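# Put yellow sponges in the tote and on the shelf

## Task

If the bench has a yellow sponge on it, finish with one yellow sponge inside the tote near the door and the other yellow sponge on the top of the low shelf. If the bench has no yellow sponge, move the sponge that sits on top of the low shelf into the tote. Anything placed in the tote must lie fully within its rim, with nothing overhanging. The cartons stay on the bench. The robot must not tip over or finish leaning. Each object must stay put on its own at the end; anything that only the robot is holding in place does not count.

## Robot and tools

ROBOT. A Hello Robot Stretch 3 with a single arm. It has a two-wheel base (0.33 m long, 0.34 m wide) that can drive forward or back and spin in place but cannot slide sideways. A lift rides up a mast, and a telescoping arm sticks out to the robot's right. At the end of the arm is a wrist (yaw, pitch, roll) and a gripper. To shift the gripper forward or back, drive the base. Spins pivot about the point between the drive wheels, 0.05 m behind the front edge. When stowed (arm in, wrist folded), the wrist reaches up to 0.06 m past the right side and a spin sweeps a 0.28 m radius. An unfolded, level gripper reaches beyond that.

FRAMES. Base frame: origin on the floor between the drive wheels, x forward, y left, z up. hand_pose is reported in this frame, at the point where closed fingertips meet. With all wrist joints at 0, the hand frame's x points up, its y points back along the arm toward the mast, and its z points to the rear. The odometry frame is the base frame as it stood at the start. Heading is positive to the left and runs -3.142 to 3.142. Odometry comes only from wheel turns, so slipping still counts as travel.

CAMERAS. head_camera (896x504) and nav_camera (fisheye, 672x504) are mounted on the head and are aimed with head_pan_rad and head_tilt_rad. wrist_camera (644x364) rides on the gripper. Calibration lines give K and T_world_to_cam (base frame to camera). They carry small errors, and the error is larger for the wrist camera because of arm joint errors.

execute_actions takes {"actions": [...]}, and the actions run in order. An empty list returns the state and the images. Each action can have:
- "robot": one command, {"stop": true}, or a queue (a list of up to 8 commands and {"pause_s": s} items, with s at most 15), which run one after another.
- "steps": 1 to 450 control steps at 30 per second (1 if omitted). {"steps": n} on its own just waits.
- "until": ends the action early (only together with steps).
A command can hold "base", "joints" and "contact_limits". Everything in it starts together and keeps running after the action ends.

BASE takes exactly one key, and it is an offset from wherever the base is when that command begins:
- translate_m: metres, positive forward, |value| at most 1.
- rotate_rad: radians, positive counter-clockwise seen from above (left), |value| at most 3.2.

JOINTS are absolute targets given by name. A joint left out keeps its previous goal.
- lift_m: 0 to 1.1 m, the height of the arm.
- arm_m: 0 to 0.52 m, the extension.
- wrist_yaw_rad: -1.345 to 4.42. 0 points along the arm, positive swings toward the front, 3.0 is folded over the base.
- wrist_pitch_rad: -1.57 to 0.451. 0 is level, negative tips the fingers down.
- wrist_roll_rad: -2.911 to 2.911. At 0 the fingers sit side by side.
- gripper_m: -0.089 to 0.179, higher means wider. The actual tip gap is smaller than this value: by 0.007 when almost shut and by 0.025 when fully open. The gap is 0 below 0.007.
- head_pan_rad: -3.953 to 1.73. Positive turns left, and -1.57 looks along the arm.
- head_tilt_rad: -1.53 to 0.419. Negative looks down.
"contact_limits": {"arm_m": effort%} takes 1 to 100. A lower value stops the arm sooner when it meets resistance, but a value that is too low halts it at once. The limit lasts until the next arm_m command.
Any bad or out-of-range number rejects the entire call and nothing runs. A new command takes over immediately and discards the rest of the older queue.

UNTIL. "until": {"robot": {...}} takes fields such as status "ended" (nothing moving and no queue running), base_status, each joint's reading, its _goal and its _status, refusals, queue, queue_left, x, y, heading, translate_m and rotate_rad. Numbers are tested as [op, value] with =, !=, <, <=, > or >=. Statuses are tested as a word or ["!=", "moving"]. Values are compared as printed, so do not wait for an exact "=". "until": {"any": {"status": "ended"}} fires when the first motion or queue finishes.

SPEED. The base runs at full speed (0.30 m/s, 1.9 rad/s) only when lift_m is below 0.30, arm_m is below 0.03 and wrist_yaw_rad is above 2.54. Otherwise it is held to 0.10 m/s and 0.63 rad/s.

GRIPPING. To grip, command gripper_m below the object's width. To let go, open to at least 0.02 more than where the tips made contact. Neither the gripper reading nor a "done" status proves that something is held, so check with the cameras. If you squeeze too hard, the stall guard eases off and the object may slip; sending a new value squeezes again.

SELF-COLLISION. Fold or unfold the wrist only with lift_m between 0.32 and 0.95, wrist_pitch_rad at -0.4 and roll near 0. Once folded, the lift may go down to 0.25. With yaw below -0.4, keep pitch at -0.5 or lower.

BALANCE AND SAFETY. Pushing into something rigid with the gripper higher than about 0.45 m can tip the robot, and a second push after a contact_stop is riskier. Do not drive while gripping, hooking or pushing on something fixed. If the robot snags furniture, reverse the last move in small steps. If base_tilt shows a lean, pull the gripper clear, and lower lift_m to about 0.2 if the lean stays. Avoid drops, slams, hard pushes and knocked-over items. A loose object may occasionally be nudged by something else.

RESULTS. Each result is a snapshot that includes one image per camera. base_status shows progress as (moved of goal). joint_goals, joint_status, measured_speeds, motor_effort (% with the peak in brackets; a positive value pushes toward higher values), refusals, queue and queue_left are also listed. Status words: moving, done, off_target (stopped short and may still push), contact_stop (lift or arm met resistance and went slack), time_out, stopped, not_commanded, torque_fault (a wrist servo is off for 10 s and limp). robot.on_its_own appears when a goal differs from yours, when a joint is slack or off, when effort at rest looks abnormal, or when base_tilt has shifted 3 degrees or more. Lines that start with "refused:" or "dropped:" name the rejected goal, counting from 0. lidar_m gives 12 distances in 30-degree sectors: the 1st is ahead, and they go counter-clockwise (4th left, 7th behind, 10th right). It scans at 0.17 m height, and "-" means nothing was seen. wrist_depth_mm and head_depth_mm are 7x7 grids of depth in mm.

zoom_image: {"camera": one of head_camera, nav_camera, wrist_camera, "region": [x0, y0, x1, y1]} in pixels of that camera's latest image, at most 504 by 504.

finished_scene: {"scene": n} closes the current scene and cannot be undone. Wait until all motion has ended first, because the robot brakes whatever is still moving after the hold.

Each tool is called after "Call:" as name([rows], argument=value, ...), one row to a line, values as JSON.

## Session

Call:
execute_actions(actions=[])

Scene clock: 0.00 s.
robot.base_odometry: x=+0.000 y=+0.000 heading=+0.000 (m, m, rad; robot's odometry frame)
robot.turned_by_wheels: +0.000 (rad since the last result)
robot.turned_by_imu: +0.000 (rad since the last result)
robot.base_tilt: forward=+0.0 right=-1.7 (deg)
robot.lidar_m: 1.41 1.51 2.24 1.92 2.24 0.83 0.82 0.88 1.31 2.16 2.39 1.43
robot.head_depth_mm: 1894 1897 1911 1932 1935 1354 1363 / 1910 1921 1949 1961 1819 1372 1375 / 1939 1955 1964 1997 1841 1394 1397 / 1965 1973 2008 2019 1871 1399 1417 / 1993 2009 2012 2042 1879 1418 1432 / 2012 2030 2058 2064 1894 1437 1448 / 2044 2060 2072 2089 1920 1458 1468
robot.base_status: not_commanded
robot.joint_positions: lift_m=+0.368 arm_m=-0.001 wrist_yaw_rad=+2.963 wrist_pitch_rad=-0.333 wrist_roll_rad=+0.013 gripper_m=+0.037 head_pan_rad=+0.006 head_tilt_rad=+0.015
robot.joint_goals: lift_m=+0.368 arm_m=-0.001 wrist_yaw_rad=+2.963 wrist_pitch_rad=-0.333 wrist_roll_rad=+0.013 gripper_m=+0.037 head_pan_rad=+0.006 head_tilt_rad=+0.015
robot.joint_status: lift_m=not_commanded arm_m=not_commanded wrist_yaw_rad=not_commanded wrist_pitch_rad=not_commanded wrist_roll_rad=not_commanded gripper_m=not_commanded head_pan_rad=not_commanded head_tilt_rad=not_commanded
robot.measured_speeds: translate_m=+0.000 rotate_rad=+0.000 lift_m=+0.000 arm_m=+0.000 wrist_yaw_rad=+0.000 wrist_pitch_rad=+0.000 wrist_roll_rad=+0.000 head_pan_rad=+0.000 head_tilt_rad=+0.000
robot: refusals=0 queue=idle queue_left=0
robot.motor_effort: left_wheel=-1 right_wheel=+0 lift_m=+35 arm_m=+0 wrist_yaw_rad=+0 wrist_pitch_rad=+4 wrist_roll_rad=+0 gripper_m=+0 head_pan_rad=+0 head_tilt_rad=+2 (%)
robot.hand_pose: x=+0.0204 y=+0.0870 z=+0.4007 quat_wxyz=(+0.180, +0.709, +0.054, +0.680) (m; robot's base frame)
robot.wrist_depth_mm: - - - - - - - / - - - - - - - / - - - - - - - / - - - - - - - / 803 807 844 822 838 827 818 / 656 664 - 655 664 661 678 / 557 549 550 560 562 566 566
pictures: head_camera (sideways: a quarter turn clockwise sets it upright), nav_camera (sideways: a quarter turn counterclockwise sets it upright), wrist_camera
camera_calibration (this result's frames):
head_camera: T_world_to_cam=[[-0.017782, 0.0224821, -0.999589, 1.32675], [-0.0438064, 0.99877, 0.023243, -0.024538], [0.998882, 0.0442017, -0.0167753, -0.0260844], [0, 0, 0, 1]] pos_world=[0.0485726, -0.00416742, 1.32634]
nav_camera: T_world_to_cam=[[0.0108935, -0.0422069, 0.99905, -1.25918], [0.0550067, -0.997571, -0.0427442, 0.102962], [0.998427, 0.0554201, -0.0085454, -0.0415316], [0, 0, 0, 1]] pos_world=[0.0495195, 0.0518676, 1.26203]
wrist_camera: T_world_to_cam=[[0.976301, -0.216418, -0.000115321, -0.00477769], [-0.108637, -0.489622, -0.86514, 0.416441], [0.187175, 0.84465, -0.50153, 0.293401], [0, 0, 0, 1]] pos_world=[-0.00501191, -0.0449563, 0.507429]
Images, in order (width x height): head_camera 896x504, nav_camera 672x504, wrist_camera 644x364.

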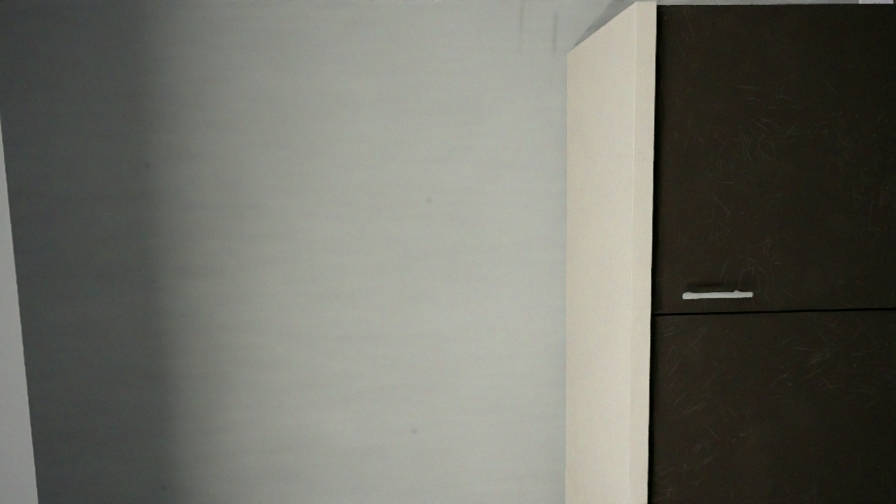

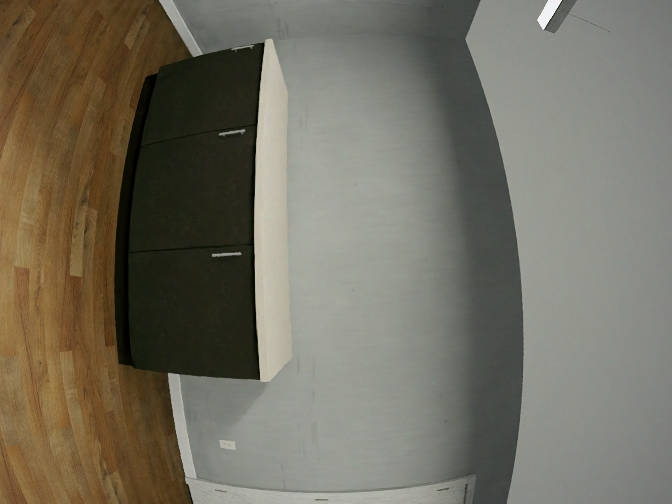

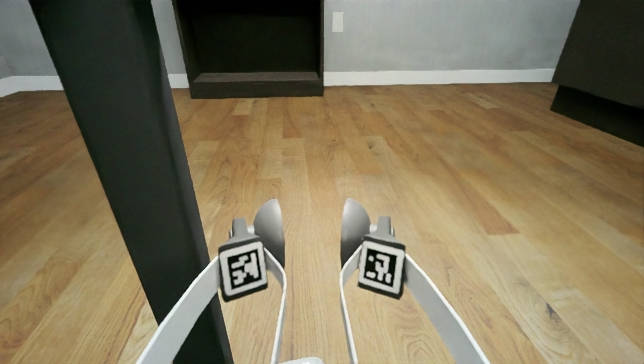

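Call:
execute_actions([
  {"robot":{"joints":{"head_pan_rad":-2.3,"head_tilt_rad":-0.6,"lift_m":0.28,"wrist_pitch_rad":-0.4,"wrist_yaw_rad":3.0}},"steps":450,"until":{"robot":{"status":"ended"}}},
])

Scene clock: 1.80 s.
robot.base_odometry: x=+0.000 y=+0.000 heading=+0.000 (m, m, rad; robot's odometry frame)
robot.turned_by_wheels: +0.000 (rad since the last result)
robot.turned_by_imu: +0.000 (rad since the last result)
robot.base_tilt: forward=-0.1 right=-1.6 (deg)
robot.lidar_m: 1.41 1.50 2.24 1.93 2.23 0.83 0.82 0.88 1.31 2.15 2.39 1.43
robot.head_depth_mm: 1595 1180 2100 1718 1383 1409 1248 / 2140 1198 2522 1679 1496 1442 1241 / 2394 1382 2708 1712 1656 1457 1248 / 2684 2873 2613 2104 1734 1464 1252 / 2577 2826 2864 2172 1754 1468 1260 / 2448 2644 2765 2186 1750 1464 1261 / 2327 2487 2663 2194 1763 1474 1268
robot.base_status: not_commanded
robot.joint_positions: lift_m=+0.280 arm_m=-0.001 wrist_yaw_rad=+2.997 wrist_pitch_rad=-0.415 wrist_roll_rad=+0.013 gripper_m=+0.037 head_pan_rad=-2.293 head_tilt_rad=-0.592
robot.joint_goals: lift_m=+0.280 arm_m=-0.001 wrist_yaw_rad=+3.000 wrist_pitch_rad=-0.400 wrist_roll_rad=+0.013 gripper_m=+0.037 head_pan_rad=-2.300 head_tilt_rad=-0.600
robot.joint_status: lift_m=done arm_m=not_commanded wrist_yaw_rad=done wrist_pitch_rad=done wrist_roll_rad=not_commanded gripper_m=not_commanded head_pan_rad=done head_tilt_rad=done
robot.measured_speeds: translate_m=+0.000 rotate_rad=+0.000 lift_m=+0.000 arm_m=+0.000 wrist_yaw_rad=+0.000 wrist_pitch_rad=+0.000 wrist_roll_rad=+0.000 head_pan_rad=+0.000 head_tilt_rad=+0.000
robot: refusals=0 queue=done queue_left=0
robot.motor_effort: left_wheel=-1(1) right_wheel=+0(0) lift_m=+25(32) arm_m=+0(0) wrist_yaw_rad=+2(3) wrist_pitch_rad=+4(4) wrist_roll_rad=+0(0) gripper_m=-1(1) head_pan_rad=-2(35) head_tilt_rad=-5(45) (%)
robot.hand_pose: x=+0.0112 y=+0.0788 z=+0.2936 quat_wxyz=(+0.196, +0.705, +0.094, +0.675) (m; robot's base frame)
robot.wrist_depth_mm: - - - - - - - / - - - - - - - / 961 - 979 - 992 - - / 723 732 739 754 750 742 748 / 592 593 - 599 615 600 611 / 498 510 - 511 503 501 509 / 437 - - - 430 432 430
pictures: head_camera (sideways: a quarter turn clockwise sets it upright), nav_camera (sideways: a quarter turn counterclockwise sets it upright), wrist_camera
camera_calibration (this result's frames):
head_camera: T_world_to_cam=[[0.403226, 0.423742, -0.811081, 1.07803], [0.761505, -0.646884, 0.0406209, -0.0520485], [-0.507463, -0.634022, -0.583522, 0.720702], [0, 0, 0, 1]] pos_world=[-0.0293246, -0.0335345, 1.29703]
nav_camera: T_world_to_cam=[[-0.41399, -0.406183, 0.814634, -1.01576], [-0.759392, 0.647573, -0.0630316, 0.134299], [-0.501932, -0.644721, -0.576541, 0.706849], [0, 0, 0, 1]] pos_world=[0.0362619, -0.0438319, 1.24346]
wrist_camera: T_world_to_cam=[[0.983118, -0.182944, 0.00313632, -0.00119981], [-0.101958, -0.561981, -0.820842, 0.311415], [0.15193, 0.806666, -0.571146, 0.272189], [0, 0, 0, 1]] pos_world=[-0.0084231, -0.0447757, 0.411086]
Images, in order (width x height): head_camera 896x504, nav_camera 672x504, wrist_camera 644x364.

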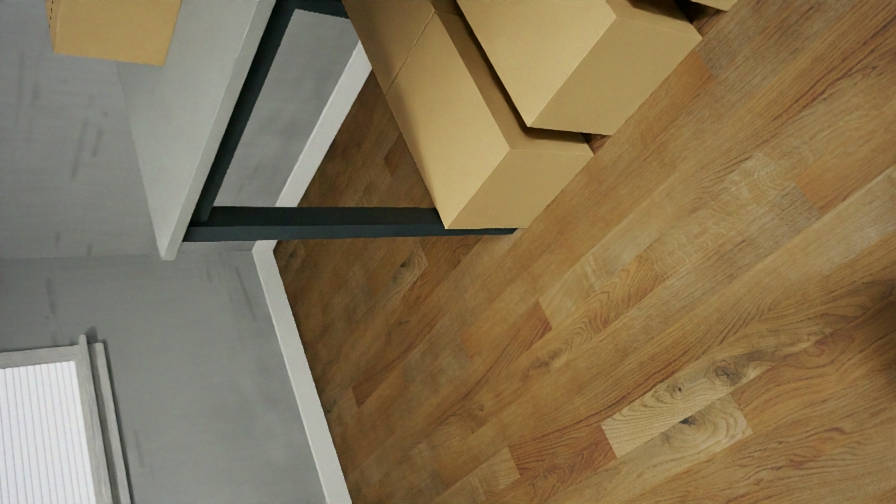

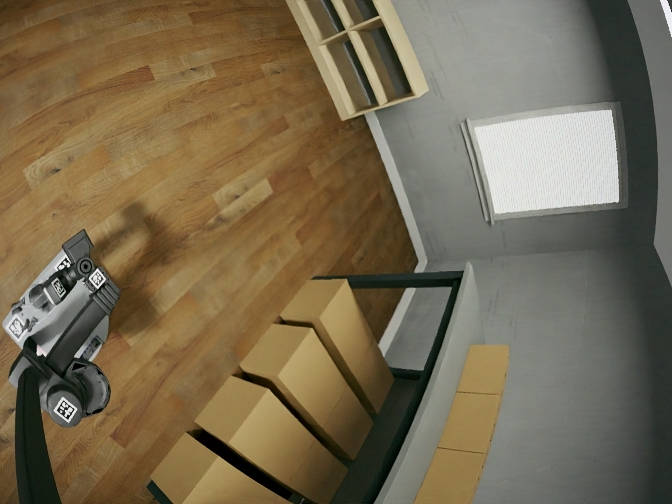

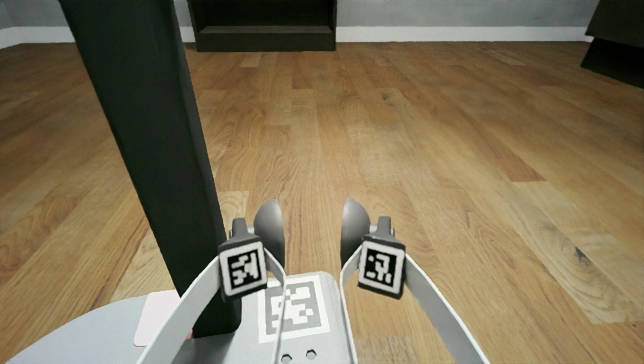

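Call:
execute_actions([
  {"robot":[{"base":{"rotate_rad":-0.9},"joints":{"head_pan_rad":-2.6,"head_tilt_rad":-0.9}},{"base":{"translate_m":-0.785}},{"base":{"rotate_rad":0.81}}],"steps":450,"until":{"robot":{"status":"ended"}}},
])

Scene clock: 10.53 s.
robot.base_odometry: x=-0.488 y=+0.615 heading=-0.090 (m, m, rad; robot's odometry frame)
robot.turned_by_wheels: -0.090 (rad since the last result)
robot.turned_by_imu: -0.093 (rad since the last result)
robot.base_tilt: forward=-0.1 right=-1.5 (deg)
robot.lidar_m: 1.95 2.02 1.55 1.35 1.66 1.23 1.14 0.40 0.41 1.10 2.89 2.03
robot.head_depth_mm: 1019 1257 1500 1572 1386 1245 - / 739 1375 1469 1543 1396 1250 - / 742 646 1433 1323 1400 1253 - / 750 615 1359 1256 1222 1238 - / 733 619 536 646 913 1225 1175 / 686 624 529 1294 1138 1262 1147 / 698 627 556 1274 1301 1268 1152
robot.base_status: done (rotate_rad +0.8098 of +0.8100)
robot.joint_positions: lift_m=+0.280 arm_m=-0.001 wrist_yaw_rad=+2.998 wrist_pitch_rad=-0.415 wrist_roll_rad=+0.013 gripper_m=+0.037 head_pan_rad=-2.593 head_tilt_rad=-0.889
robot.joint_goals: lift_m=+0.280 arm_m=-0.001 wrist_yaw_rad=+3.000 wrist_pitch_rad=-0.400 wrist_roll_rad=+0.013 gripper_m=+0.037 head_pan_rad=-2.600 head_tilt_rad=-0.900
robot.joint_status: lift_m=done arm_m=not_commanded wrist_yaw_rad=done wrist_pitch_rad=done wrist_roll_rad=not_commanded gripper_m=not_commanded head_pan_rad=done head_tilt_rad=done
robot.measured_speeds: translate_m=+0.000 rotate_rad=+0.000 lift_m=+0.000 arm_m=+0.000 wrist_yaw_rad=+0.000 wrist_pitch_rad=+0.000 wrist_roll_rad=+0.000 head_pan_rad=+0.000 head_tilt_rad=+0.000
robot: refusals=0 queue=done queue_left=0
robot.motor_effort: left_wheel=-5(13) right_wheel=+3(10) lift_m=+25(25) arm_m=+0(0) wrist_yaw_rad=+1(2) wrist_pitch_rad=+4(4) wrist_roll_rad=+0(0) gripper_m=+0(0) head_pan_rad=-2(19) head_tilt_rad=-7(35) (%)
robot.hand_pose: x=+0.0110 y=+0.0788 z=+0.2936 quat_wxyz=(+0.196, +0.705, +0.095, +0.675) (m; robot's base frame)
robot.wrist_depth_mm: - - - - - - - / - - - - - - - / 967 - 986 991 - 984 - / 725 735 750 742 744 760 768 / 586 596 - 596 606 601 610 / 494 514 - 511 503 504 501 / 437 - - - 428 430 429
pictures: head_camera (sideways: a quarter turn clockwise sets it upright), nav_camera (sideways: a quarter turn counterclockwise sets it upright), wrist_camera
camera_calibration (this result's frames):
head_camera: T_world_to_cam=[[0.691558, 0.395731, -0.604272, 0.806752], [0.524894, -0.850027, 0.044041, -0.0550412], [-0.496219, -0.347636, -0.79556, 0.996415], [0, 0, 0, 1]] pos_world=[-0.034585, -0.0196541, 1.28263]
nav_camera: T_world_to_cam=[[-0.697753, -0.376453, 0.609445, -0.746619], [-0.51714, 0.853436, -0.0649079, 0.135239], [-0.495688, -0.360458, -0.790167, 0.984662], [0, 0, 0, 1]] pos_world=[0.037067, -0.0415547, 1.24185]
wrist_camera: T_world_to_cam=[[0.983254, -0.182216, 0.00314088, -0.00109681], [-0.101555, -0.562147, -0.820779, 0.311357], [0.151325, 0.806715, -0.571238, 0.272226], [0, 0, 0, 1]] pos_world=[-0.00849631, -0.0447806, 0.411065]
Images, in order (width x height): head_camera 896x504, nav_camera 672x504, wrist_camera 644x364.

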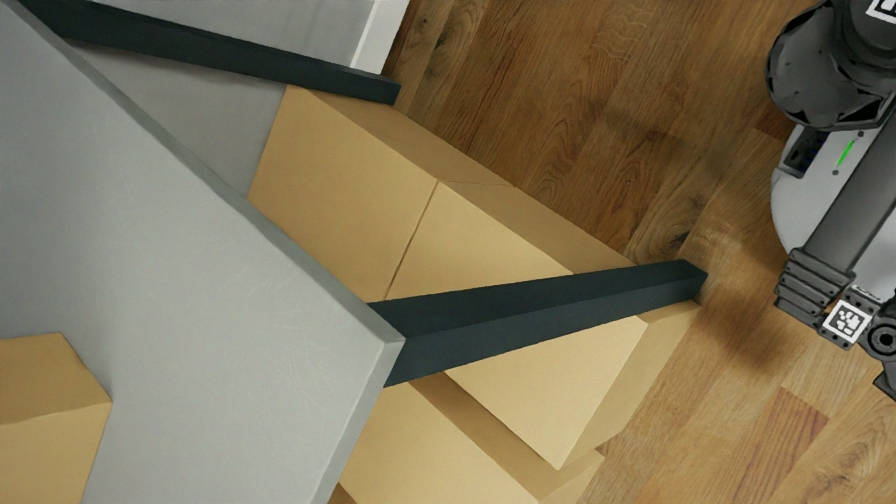

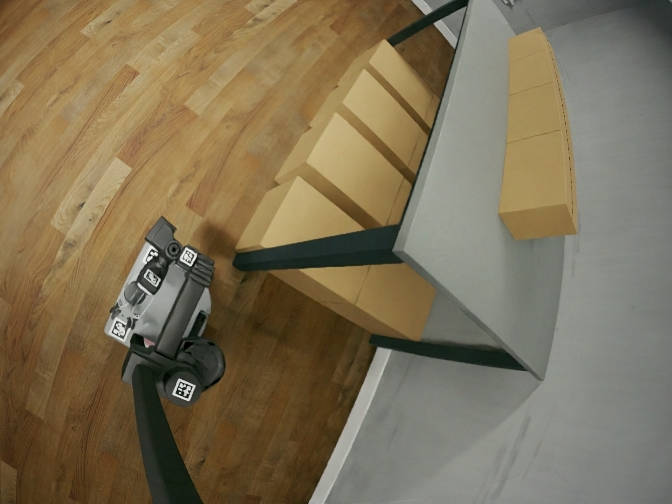

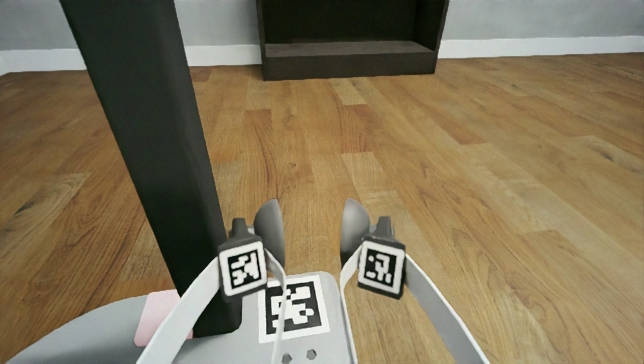

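Call:
execute_actions([
  {"robot":{"base":{"translate_m":-0.7},"joints":{"head_pan_rad":-1.62,"head_tilt_rad":-0.45}},"steps":450,"until":{"robot":{"status":"ended"}}},
])

Scene clock: 14.80 s.
robot.base_odometry: x=-1.185 y=+0.678 heading=-0.090 (m, m, rad; robot's odometry frame)
robot.turned_by_wheels: +0.000 (rad since the last result)
robot.turned_by_imu: -0.004 (rad since the last result)
robot.base_tilt: forward=+0.1 right=-1.6 (deg)
robot.lidar_m: 2.65 1.99 1.51 1.66 0.70 0.51 0.49 0.46 0.34 0.33 0.34 0.45
robot.head_depth_mm: 1405 1449 1138 777 590 476 399 / 1995 2028 1142 781 593 477 400 / 2691 2894 1159 786 596 479 402 / 2717 2929 1164 793 599 481 403 / 2706 2819 763 669 581 483 404 / 2710 2829 638 525 566 485 406 / 2673 2901 1129 523 571 488 407
robot.base_status: done (translate_m -0.7000 of -0.7000)
robot.joint_positions: lift_m=+0.280 arm_m=-0.001 wrist_yaw_rad=+2.998 wrist_pitch_rad=-0.415 wrist_roll_rad=+0.013 gripper_m=+0.037 head_pan_rad=-1.627 head_tilt_rad=-0.458
robot.joint_goals: lift_m=+0.280 arm_m=-0.001 wrist_yaw_rad=+3.000 wrist_pitch_rad=-0.400 wrist_roll_rad=+0.013 gripper_m=+0.037 head_pan_rad=-1.620 head_tilt_rad=-0.450
robot.joint_status: lift_m=done arm_m=not_commanded wrist_yaw_rad=done wrist_pitch_rad=done wrist_roll_rad=not_commanded gripper_m=not_commanded head_pan_rad=done head_tilt_rad=done
robot.measured_speeds: translate_m=+0.000 rotate_rad=+0.000 lift_m=+0.000 arm_m=+0.000 wrist_yaw_rad=+0.000 wrist_pitch_rad=+0.000 wrist_roll_rad=+0.000 head_pan_rad=+0.000 head_tilt_rad=+0.000
robot: refusals=0 queue=done queue_left=0
robot.motor_effort: left_wheel=-4(14) right_wheel=+3(6) lift_m=+25(25) arm_m=+0(0) wrist_yaw_rad=+1(1) wrist_pitch_rad=+4(4) wrist_roll_rad=+0(0) gripper_m=+0(0) head_pan_rad=+3(34) head_tilt_rad=+5(39) (%)
robot.hand_pose: x=+0.0110 y=+0.0788 z=+0.2936 quat_wxyz=(+0.196, +0.705, +0.095, +0.675) (m; robot's base frame)
robot.wrist_depth_mm: 727 - - - - - - / 721 - - - - - - / 710 - 981 990 995 - - / 668 743 739 749 751 761 746 / 589 587 - 594 619 604 612 / 498 511 - 507 496 503 503 / 437 - - - 431 429 434
pictures: head_camera (sideways: a quarter turn clockwise sets it upright), nav_camera (sideways: a quarter turn counterclockwise sets it upright), wrist_camera
camera_calibration (this result's frames):
head_camera: T_world_to_cam=[[0.0490757, 0.468646, -0.882022, 1.17269], [0.998728, -0.0332955, 0.0378782, -0.0499318], [-0.0116159, -0.882759, -0.469683, 0.569563], [0, 0, 0, 1]] pos_world=[-0.00106653, -0.0484537, 1.30375]
nav_camera: T_world_to_cam=[[-0.0683616, -0.461061, 0.884731, -1.10928], [-0.99766, 0.0321301, -0.0603434, 0.132263], [-0.000604487, -0.886786, -0.462179, 0.554996], [0, 0, 0, 1]] pos_world=[0.0564576, -0.0235308, 1.2459]
wrist_camera: T_world_to_cam=[[0.983262, -0.182168, 0.00314243, -0.00109043], [-0.101533, -0.562186, -0.820754, 0.311341], [0.151282, 0.806698, -0.571273, 0.272238], [0, 0, 0, 1]] pos_world=[-0.00850113, -0.0447803, 0.41106]
Images, in order (width x height): head_camera 896x504, nav_camera 672x504, wrist_camera 644x364.

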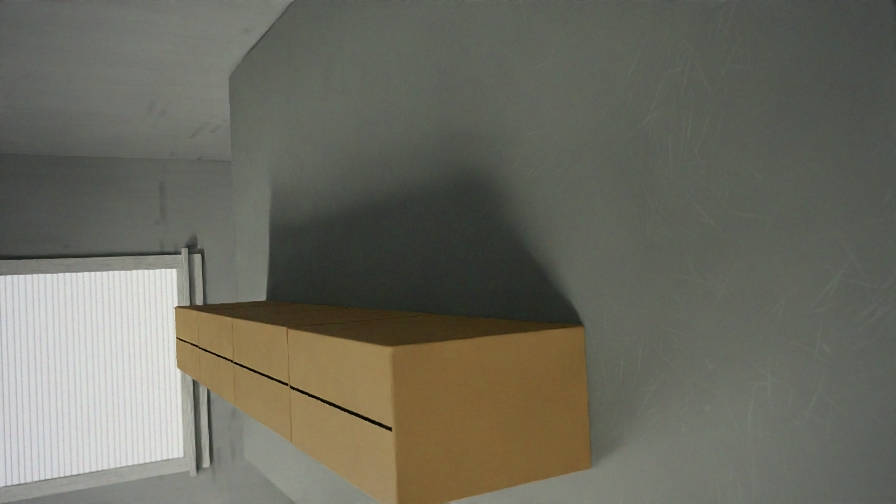

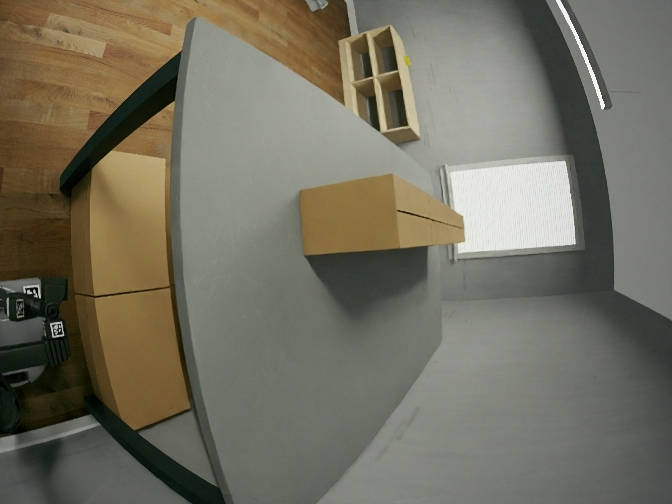

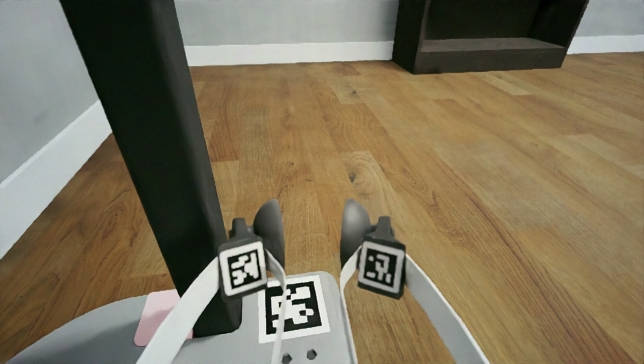

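Call:
execute_actions([
  {"robot":{"base":{"translate_m":0.65},"joints":{"head_pan_rad":-1.57,"head_tilt_rad":-0.8}},"steps":300,"until":{"robot":{"base_status":"done"}}},
  {"robot":{"base":{"rotate_rad":-1.10}},"steps":300,"until":{"robot":{"base_status":"done"}}},
  {"robot":{"base":{"translate_m":1.0}},"steps":300,"until":{"robot":{"translate_m":[">",0.8]}}},
  {"robot":{"base":{"translate_m":1.0}},"steps":300,"until":{"robot":{"translate_m":[">",0.8]}}},
  {"robot":{"base":{"translate_m":1.0}},"steps":300,"until":{"robot":{"translate_m":[">",0.9]}}},
  {"robot":{"joints":{"lift_m":0.8}},"steps":300,"until":{"robot":{"base_status":"done"}}},
  {"robot":{"base":{"rotate_rad":1.08}},"steps":300,"until":{"robot":{"base_status":"done"}}},
  {"robot":{"joints":{"wrist_yaw_rad":1.57,"gripper_m":0.15}},"steps":300,"until":{"robot":{"status":"ended"}}},
])

Scene clock: 36.00 s.
robot.base_odometry: x=+0.433 y=-1.804 heading=-0.110 (m, m, rad; robot's odometry frame)
robot.turned_by_wheels: -0.020 (rad since the last result)
robot.turned_by_imu: +0.007 (rad since the last result)
robot.base_tilt: forward=-0.2 right=-1.5 (deg)
robot.lidar_m: 1.36 1.41 1.65 3.07 2.04 1.58 2.35 0.89 0.46 0.73 0.58 1.17
robot.head_depth_mm: 726 830 970 895 801 - 1123 / 725 830 974 899 800 - 1121 / 724 831 971 904 801 - 1118 / 726 832 974 897 813 995 - / 724 831 973 891 813 992 - / 725 830 971 916 818 997 - / 727 832 973 918 806 1016 1172
robot.base_status: done (rotate_rad +1.0798 of +1.0800)
robot.joint_positions: lift_m=+0.800 arm_m=-0.001 wrist_yaw_rad=+1.573 wrist_pitch_rad=-0.416 wrist_roll_rad=+0.013 gripper_m=+0.150 head_pan_rad=-1.577 head_tilt_rad=-0.790
robot.joint_goals: lift_m=+0.800 arm_m=-0.001 wrist_yaw_rad=+1.570 wrist_pitch_rad=-0.400 wrist_roll_rad=+0.013 gripper_m=+0.150 head_pan_rad=-1.570 head_tilt_rad=-0.800
robot.joint_status: lift_m=done arm_m=not_commanded wrist_yaw_rad=done wrist_pitch_rad=done wrist_roll_rad=not_commanded gripper_m=done head_pan_rad=done head_tilt_rad=done
robot.measured_speeds: translate_m=+0.000 rotate_rad=+0.000 lift_m=+0.000 arm_m=+0.000 wrist_yaw_rad=+0.000 wrist_pitch_rad=+0.000 wrist_roll_rad=+0.000 head_pan_rad=+0.000 head_tilt_rad=+0.000
robot: refusals=0 queue=done queue_left=0
robot.motor_effort: left_wheel=-4(12) right_wheel=+4(9) lift_m=+44(47) arm_m=-1(0) wrist_yaw_rad=-2(4) wrist_pitch_rad=+4(4) wrist_roll_rad=+0(0) gripper_m=+0(98) head_pan_rad=+2(8) head_tilt_rad=-6(36) (%)
robot.hand_pose: x=+0.2033 y=-0.1431 z=+0.8128 quat_wxyz=(+0.590, +0.595, -0.389, +0.383) (m; robot's base frame)
robot.wrist_depth_mm: - - - - - - 760 / - - - - - - 769 / - - - - - - 766 / - - - - - - 757 / - - - - - 930 473 / - - - - - 547 392 / 951 968 965 963 966 589 349
pictures: head_camera (sideways: a quarter turn clockwise sets it upright), nav_camera (sideways: a quarter turn counterclockwise sets it upright), wrist_camera
camera_calibration (this result's frames):
head_camera: T_world_to_cam=[[0.0269022, 0.732566, -0.680164, 0.909692], [0.999055, 0.00353422, 0.0433216, -0.0570028], [0.0341398, -0.680686, -0.731779, 0.910242], [0, 0, 0, 1]] pos_world=[0.00140072, -0.0466192, 1.28731]
nav_camera: T_world_to_cam=[[-0.0465536, -0.727204, 0.684841, -0.848831], [-0.997887, 0.00274646, -0.0649173, 0.138192], [0.0453272, -0.686416, -0.725795, 0.897656], [0, 0, 0, 1]] pos_world=[0.0576956, -0.00148801, 1.2418]
wrist_camera: T_world_to_cam=[[-0.0367571, -0.999319, 0.0031511, -0.141869], [-0.571171, 0.0184212, -0.820625, 0.8107], [0.820008, -0.0319636, -0.571459, 0.462945], [0, 0, 0, 1]] pos_world=[0.0782149, -0.141909, 0.930282]
Images, in order (width x height): head_camera 896x504, nav_camera 672x504, wrist_camera 644x364.

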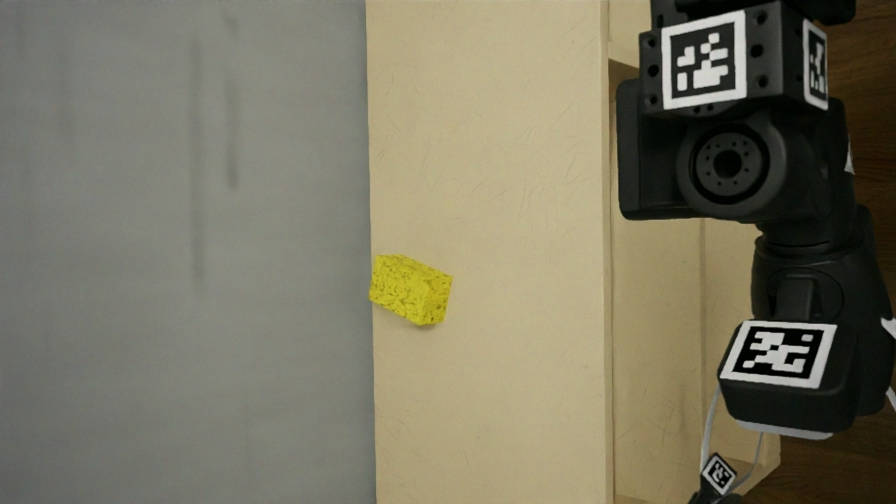

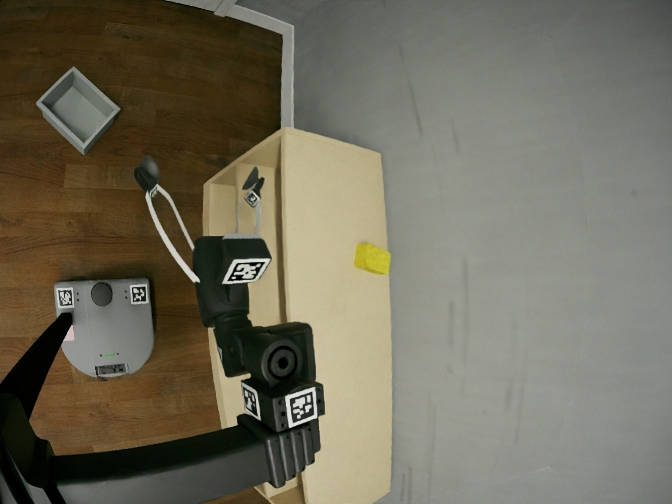

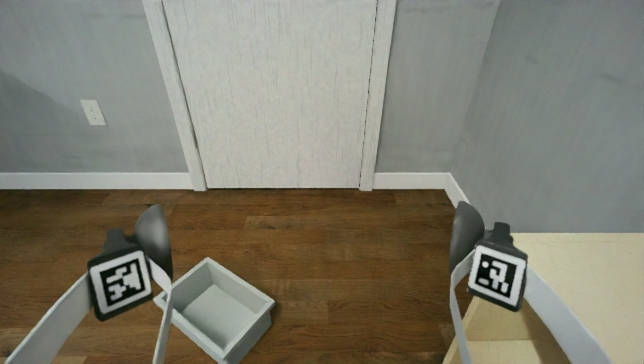

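Call:
zoom_image(camera="head_camera", region=[330, 220, 490, 360])

Region (330, 220, 490, 360) of head_camera's 896x504 image, scaled by 3.150, with more detail than that image has; it fills the top 441 rows of this view, and the rest is white.

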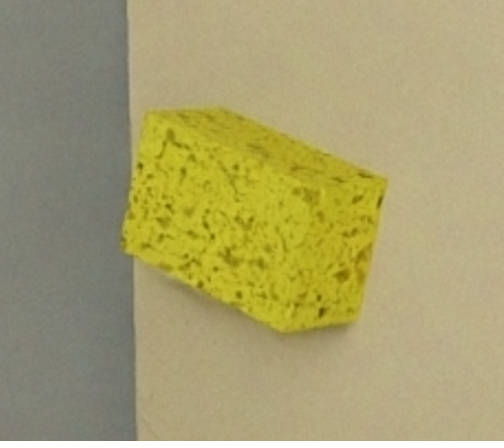

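Call:
execute_actions([
  {"robot":{"base":{"translate_m":0.14},"joints":{"wrist_yaw_rad":-0.25,"wrist_pitch_rad":-0.7,"lift_m":0.75,"arm_m":0.33}},"steps":300,"until":{"robot":{"status":"ended"}}},
])

Scene clock: 40.40 s.
robot.base_odometry: x=+0.572 y=-1.819 heading=-0.110 (m, m, rad; robot's odometry frame)
robot.turned_by_wheels: +0.000 (rad since the last result)
robot.turned_by_imu: +0.001 (rad since the last result)
robot.base_tilt: forward=-0.1 right=-1.7 (deg)
robot.lidar_m: 1.23 1.28 1.59 2.54 2.24 1.70 2.44 1.01 0.53 0.82 0.50 1.18
robot.head_depth_mm: 726 832 962 936 - - 1152 / 726 832 - 879 806 1157 1159 / 724 833 - 865 810 1158 1163 / 726 832 963 896 812 1165 1164 / 727 833 975 909 817 1012 1166 / 727 833 974 912 819 1014 1176 / 725 835 976 1143 861 1300 1178
robot.base_status: done (translate_m +0.1400 of +0.1400)
robot.joint_positions: lift_m=+0.750 arm_m=+0.330 wrist_yaw_rad=-0.248 wrist_pitch_rad=-0.711 wrist_roll_rad=+0.013 gripper_m=+0.150 head_pan_rad=-1.577 head_tilt_rad=-0.790
robot.joint_goals: lift_m=+0.750 arm_m=+0.330 wrist_yaw_rad=-0.250 wrist_pitch_rad=-0.700 wrist_roll_rad=+0.013 gripper_m=+0.150 head_pan_rad=-1.570 head_tilt_rad=-0.800
robot.joint_status: lift_m=done arm_m=done wrist_yaw_rad=done wrist_pitch_rad=done wrist_roll_rad=not_commanded gripper_m=done head_pan_rad=done head_tilt_rad=done
robot.measured_speeds: translate_m=+0.000 rotate_rad=+0.000 lift_m=+0.000 arm_m=+0.000 wrist_yaw_rad=+0.000 wrist_pitch_rad=+0.000 wrist_roll_rad=+0.000 head_pan_rad=+0.000 head_tilt_rad=+0.000
robot: refusals=0 queue=done queue_left=0
robot.motor_effort: left_wheel=-4(7) right_wheel=+3(7) lift_m=+25(45) arm_m=+3(1) wrist_yaw_rad=-2(3) wrist_pitch_rad=+2(3) wrist_roll_rad=+0(0) gripper_m=+0(0) head_pan_rad=+3(2) head_tilt_rad=-6(6) (%)
robot.hand_pose: x=-0.0653 y=-0.6477 z=+0.7036 quat_wxyz=(+0.623, +0.160, -0.692, -0.327) (m; robot's base frame)
robot.wrist_depth_mm: 210 222 238 257 280 307 336 / 234 250 270 297 324 361 409 / 265 287 314 344 370 372 375 / 305 318 311 261 315 321 322 / 273 281 274 228 280 290 282 / 247 241 243 212 250 252 254 / 221 222 224 225 226 228 230
pictures: head_camera (sideways: a quarter turn clockwise sets it upright), nav_camera (sideways: a quarter turn counterclockwise sets it upright), wrist_camera
camera_calibration (this result's frames):
head_camera: T_world_to_cam=[[0.0269023, 0.732566, -0.680164, 0.909692], [0.999055, 0.00353398, 0.0433216, -0.0570028], [0.0341396, -0.680686, -0.731779, 0.910242], [0, 0, 0, 1]] pos_world=[0.00140071, -0.0466192, 1.28731]
nav_camera: T_world_to_cam=[[-0.0465538, -0.727204, 0.684841, -0.848831], [-0.997887, 0.0027467, -0.0649173, 0.138192], [0.045327, -0.686416, -0.725795, 0.897656], [0, 0, 0, 1]] pos_world=[0.0576956, -0.00148802, 1.2418]
wrist_camera: T_world_to_cam=[[-0.959635, 0.280875, 0.0144827, 0.105288], [0.211991, 0.756207, -0.61904, 0.964146], [-0.184825, -0.590982, -0.785226, 0.32742], [0, 0, 0, 1]] pos_world=[-0.0428369, -0.565167, 0.852419]
Images, in order (width x height): head_camera 896x504, nav_camera 672x504, wrist_camera 644x364.

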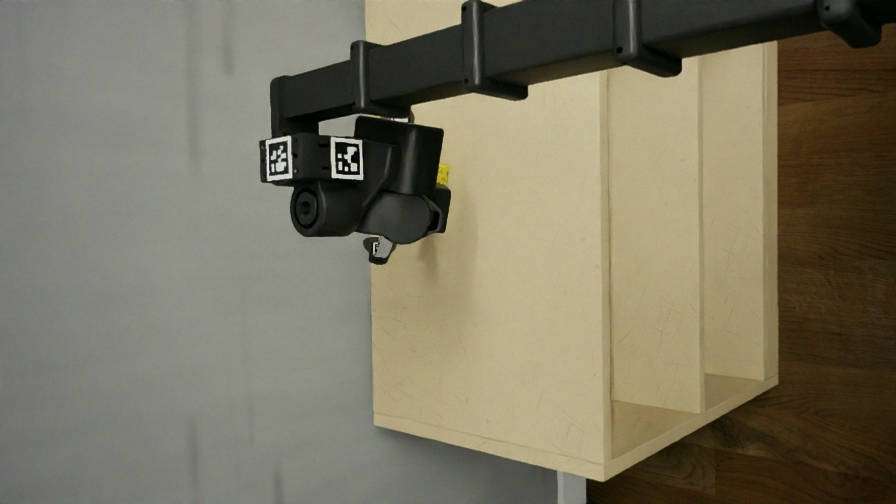

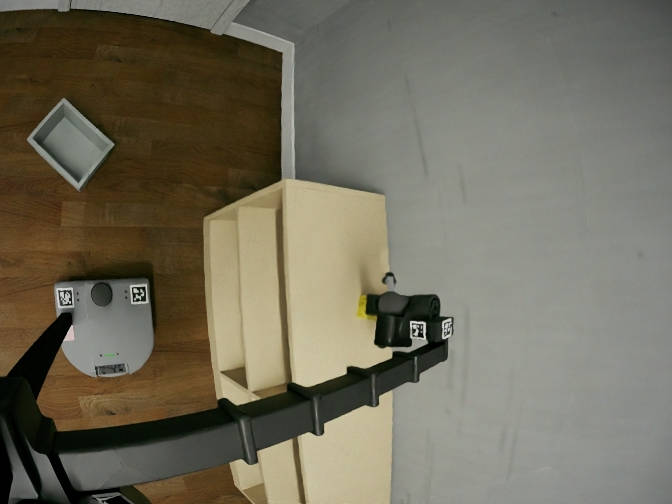

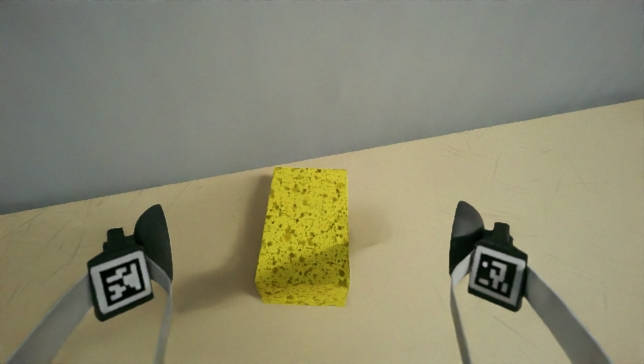

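Call:
execute_actions([
  {"robot":[{"joints":{"lift_m":0.677,"arm_m":0.373}},{"joints":{"gripper_m":0.025}},{"joints":{"lift_m":0.72,"head_pan_rad":0.1,"head_tilt_rad":-1.0}}],"steps":300,"until":{"robot":{"status":"ended"}}},
])

Scene clock: 45.07 s.
robot.base_odometry: x=+0.572 y=-1.819 heading=-0.110 (m, m, rad; robot's odometry frame)
robot.turned_by_wheels: +0.000 (rad since the last result)
robot.turned_by_imu: +0.001 (rad since the last result)
robot.base_tilt: forward=+0.0 right=-1.5 (deg)
robot.lidar_m: 1.23 1.27 1.60 2.54 2.25 1.70 2.44 1.01 0.53 0.82 0.50 1.17
robot.head_depth_mm: 1190 1410 1612 1468 1327 1216 1119 / 1202 1429 1620 1471 1330 1219 1131 / 1214 1446 1631 1479 1326 1224 1137 / 1228 1462 1640 1481 1325 1223 1142 / 1236 1487 1670 1490 1329 1232 1145 / 1246 1492 1670 1501 1338 1232 1136 / 1286 1539 1687 1502 1356 1232 1137
robot.base_status: done (translate_m +0.1400 of +0.1400)
robot.joint_positions: lift_m=+0.720 arm_m=+0.373 wrist_yaw_rad=-0.248 wrist_pitch_rad=-0.712 wrist_roll_rad=+0.013 gripper_m=+0.026 head_pan_rad=+0.093 head_tilt_rad=-0.987
robot.joint_goals: lift_m=+0.720 arm_m=+0.373 wrist_yaw_rad=-0.250 wrist_pitch_rad=-0.700 wrist_roll_rad=+0.013 gripper_m=+0.025 head_pan_rad=+0.100 head_tilt_rad=-1.000
robot.joint_status: lift_m=done arm_m=done wrist_yaw_rad=done wrist_pitch_rad=done wrist_roll_rad=not_commanded gripper_m=done head_pan_rad=done head_tilt_rad=done
robot.measured_speeds: translate_m=+0.000 rotate_rad=+0.000 lift_m=+0.000 arm_m=+0.000 wrist_yaw_rad=+0.000 wrist_pitch_rad=+0.000 wrist_roll_rad=+0.000 head_pan_rad=+0.000 head_tilt_rad=+0.000
robot: refusals=0 queue=done queue_left=0
robot.motor_effort: left_wheel=-4(5) right_wheel=+4(3) lift_m=+44(45) arm_m=+3(1) wrist_yaw_rad=-2(2) wrist_pitch_rad=+3(3) wrist_roll_rad=+0(0) gripper_m=-23(100) head_pan_rad=+2(34) head_tilt_rad=-8(30) (%)
robot.hand_pose: x=-0.0653 y=-0.6905 z=+0.6727 quat_wxyz=(+0.623, +0.161, -0.692, -0.328) (m; robot's base frame)
robot.wrist_depth_mm: 174 184 197 212 231 253 279 / 193 207 225 243 268 298 335 / 220 237 257 266 315 333 325 / 255 274 278 159 276 280 282 / 238 239 146 142 244 247 247 / 213 215 128 129 214 221 221 / 193 193 191 139 197 199 200
pictures: head_camera (sideways: a quarter turn clockwise sets it upright), nav_camera (sideways: a quarter turn counterclockwise sets it upright), wrist_camera
camera_calibration (this result's frames):
head_camera: T_world_to_cam=[[-0.850095, -0.0563989, -0.5236, 0.711059], [-0.0932914, 0.994652, 0.0443265, -0.0516364], [0.5183, 0.0865291, -0.85081, 1.06205], [0, 0, 0, 1]] pos_world=[0.0491899, -0.000435173, 1.2782]
nav_camera: T_world_to_cam=[[0.847707, 0.0364091, 0.529214, -0.651521], [0.0828387, -0.994488, -0.0642738, 0.130745], [0.523957, 0.0983248, -0.846051, 1.05109], [0, 0, 0, 1]] pos_world=[-0.0092591, 0.0503974, 1.24248]
wrist_camera: T_world_to_cam=[[-0.959639, 0.280858, 0.0145274, 0.117767], [0.212174, 0.756931, -0.618092, 0.977199], [-0.184592, -0.590063, -0.785972, 0.278975], [0, 0, 0, 1]] pos_world=[-0.042826, -0.608136, 0.821554]
Images, in order (width x height): head_camera 896x504, nav_camera 672x504, wrist_camera 644x364.

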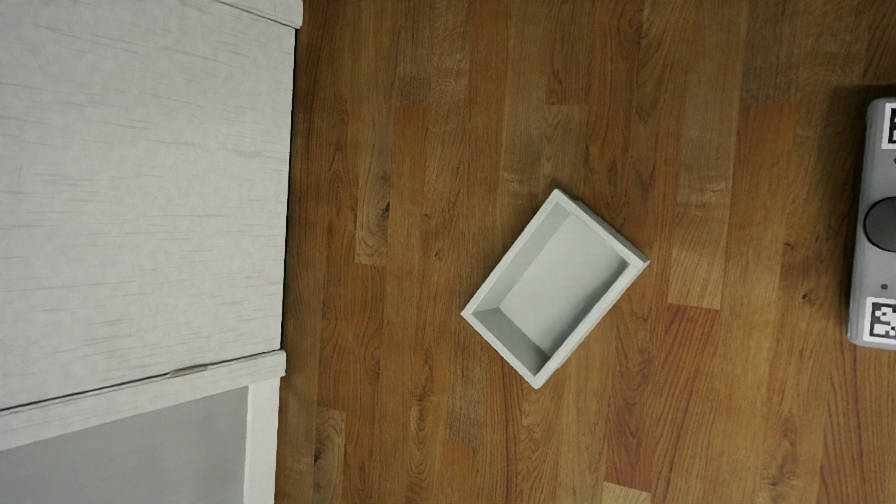

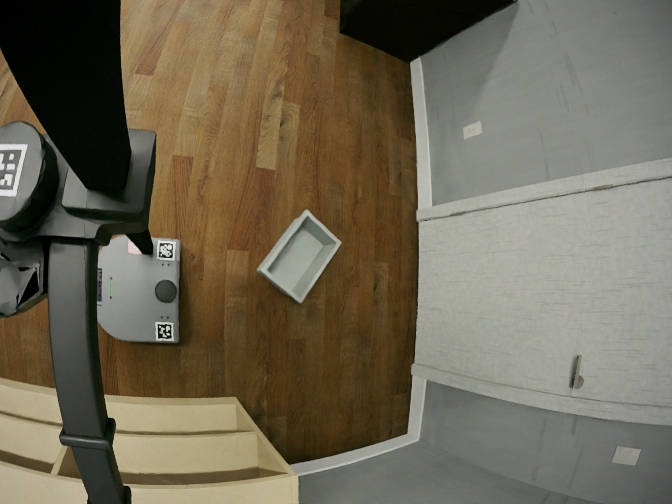

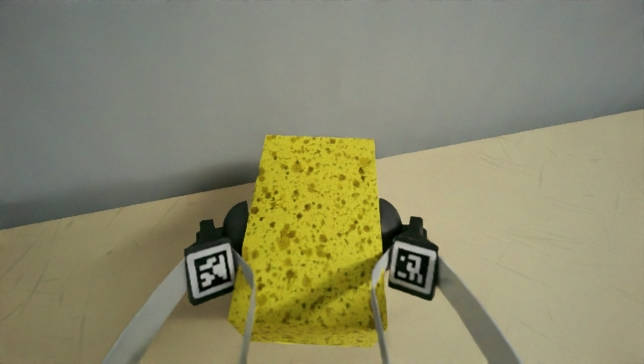

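Call:
execute_actions([
  {"robot":{"base":{"rotate_rad":2.09},"joints":{"arm_m":0.325,"head_pan_rad":-1.7,"head_tilt_rad":-1.1}},"steps":300,"until":{"robot":{"rotate_rad":[">",0.95]}}},
  {"robot":{"joints":{"lift_m":0.29,"wrist_pitch_rad":-1.0}},"steps":300,"until":{"robot":{"rotate_rad":[">",1.4]}}},
  {"robot":{"joints":{"wrist_yaw_rad":-1.1}},"steps":300,"until":{"robot":{"status":"ended"}}},
])

Scene clock: 52.37 s.
robot.base_odometry: x=+0.572 y=-1.819 heading=+1.980 (m, m, rad; robot's odometry frame)
robot.turned_by_wheels: +2.090 (rad since the last result)
robot.turned_by_imu: +2.050 (rad since the last result)
robot.base_tilt: forward=-0.2 right=-1.7 (deg)
robot.lidar_m: 2.26 1.71 2.33 1.01 0.82 0.82 0.50 1.16 1.22 1.27 1.59 2.43
robot.head_depth_mm: 1266 1505 1521 1395 1290 1198 - / 1326 1592 1522 1395 1289 - - / 1378 1628 1527 1363 1278 - - / 1471 1653 1529 1367 1299 1227 1123 / 1537 1691 1543 1410 1304 1210 1130 / 1625 1705 1540 1426 1305 1211 1134 / 1705 1714 1549 1422 1310 1219 1133
robot.base_status: done (rotate_rad +2.0899 of +2.0900)
robot.joint_positions: lift_m=+0.290 arm_m=+0.325 wrist_yaw_rad=-1.097 wrist_pitch_rad=-1.008 wrist_roll_rad=+0.013 gripper_m=+0.026 head_pan_rad=-1.693 head_tilt_rad=-1.086
robot.joint_goals: lift_m=+0.290 arm_m=+0.325 wrist_yaw_rad=-1.100 wrist_pitch_rad=-1.000 wrist_roll_rad=+0.013 gripper_m=+0.025 head_pan_rad=-1.700 head_tilt_rad=-1.100
robot.joint_status: lift_m=done arm_m=done wrist_yaw_rad=done wrist_pitch_rad=done wrist_roll_rad=not_commanded gripper_m=done head_pan_rad=done head_tilt_rad=done
robot.measured_speeds: translate_m=+0.000 rotate_rad=+0.000 lift_m=+0.000 arm_m=+0.000 wrist_yaw_rad=+0.000 wrist_pitch_rad=+0.000 wrist_roll_rad=+0.000 head_pan_rad=+0.000 head_tilt_rad=+0.000
robot: refusals=0 queue=done queue_left=0
robot.motor_effort: left_wheel=-4(12) right_wheel=+3(10) lift_m=+25(42) arm_m=-2(1) wrist_yaw_rad=-3(3) wrist_pitch_rad=+2(3) wrist_roll_rad=+0(0) gripper_m=-23(22) head_pan_rad=-2(33) head_tilt_rad=-9(24) (%)
robot.hand_pose: x=-0.1250 y=-0.5231 z=+0.1995 quat_wxyz=(+0.346, -0.035, -0.708, -0.614) (m; robot's base frame)
robot.wrist_depth_mm: 482 487 495 506 500 509 518 / 447 448 460 460 471 472 481 / 416 420 422 422 433 438 439 / 390 381 291 159 291 405 415 / 368 303 145 142 327 375 384 / 345 256 131 128 348 281 362 / 324 281 322 139 331 333 342
pictures: head_camera (sideways: a quarter turn clockwise sets it upright), nav_camera (sideways: a quarter turn counterclockwise sets it upright), wrist_camera
camera_calibration (this result's frames):
head_camera: T_world_to_cam=[[0.132124, 0.889811, -0.436783, 0.591979], [0.991112, -0.125478, 0.0441836, -0.0580596], [-0.0154914, -0.438738, -0.898481, 1.12726], [0, 0, 0, 1]] pos_world=[-0.00320848, -0.0394637, 1.27395]
nav_camera: T_world_to_cam=[[-0.151214, -0.883784, 0.442787, -0.532847], [-0.988487, 0.137563, -0.0630051, 0.13562], [-0.00522808, -0.447217, -0.89441, 1.11717], [0, 0, 0, 1]] pos_world=[0.0593256, 0.0100383, 1.24369]
wrist_camera: T_world_to_cam=[[-0.428217, 0.903338, 0.0246964, 0.410338], [0.838424, 0.407345, -0.362097, 0.415076], [-0.337156, -0.13435, -0.931813, 0.243236], [0, 0, 0, 1]] pos_world=[-0.090287, -0.507074, 0.366815]
Images, in order (width x height): head_camera 896x504, nav_camera 672x504, wrist_camera 644x364.

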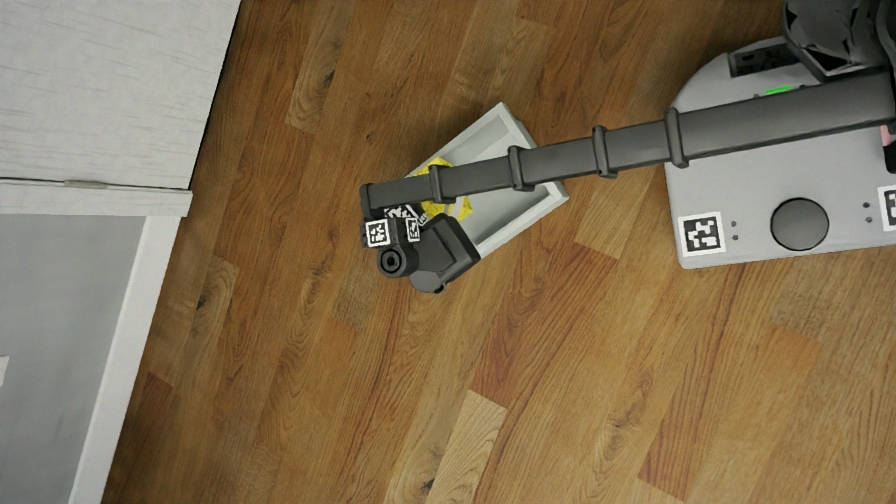

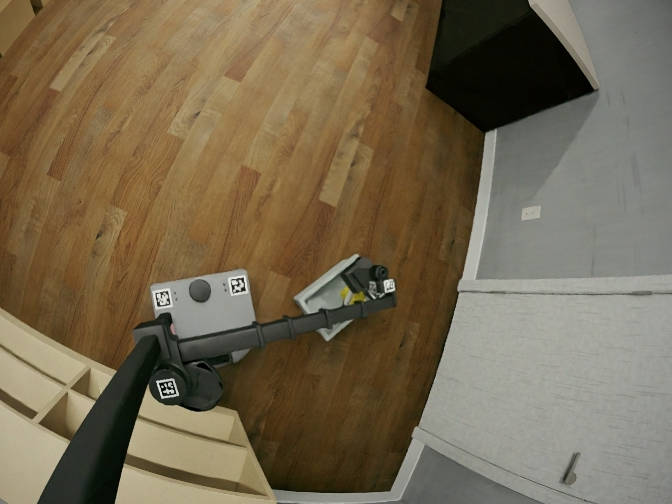

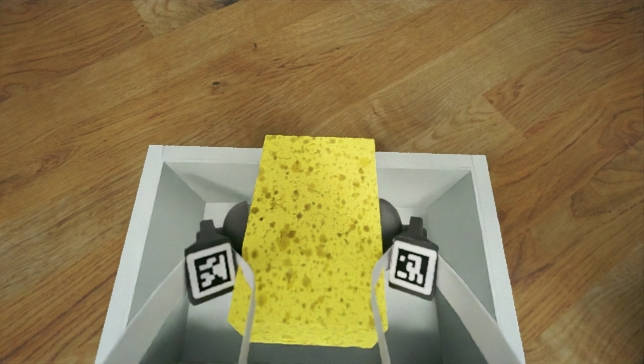

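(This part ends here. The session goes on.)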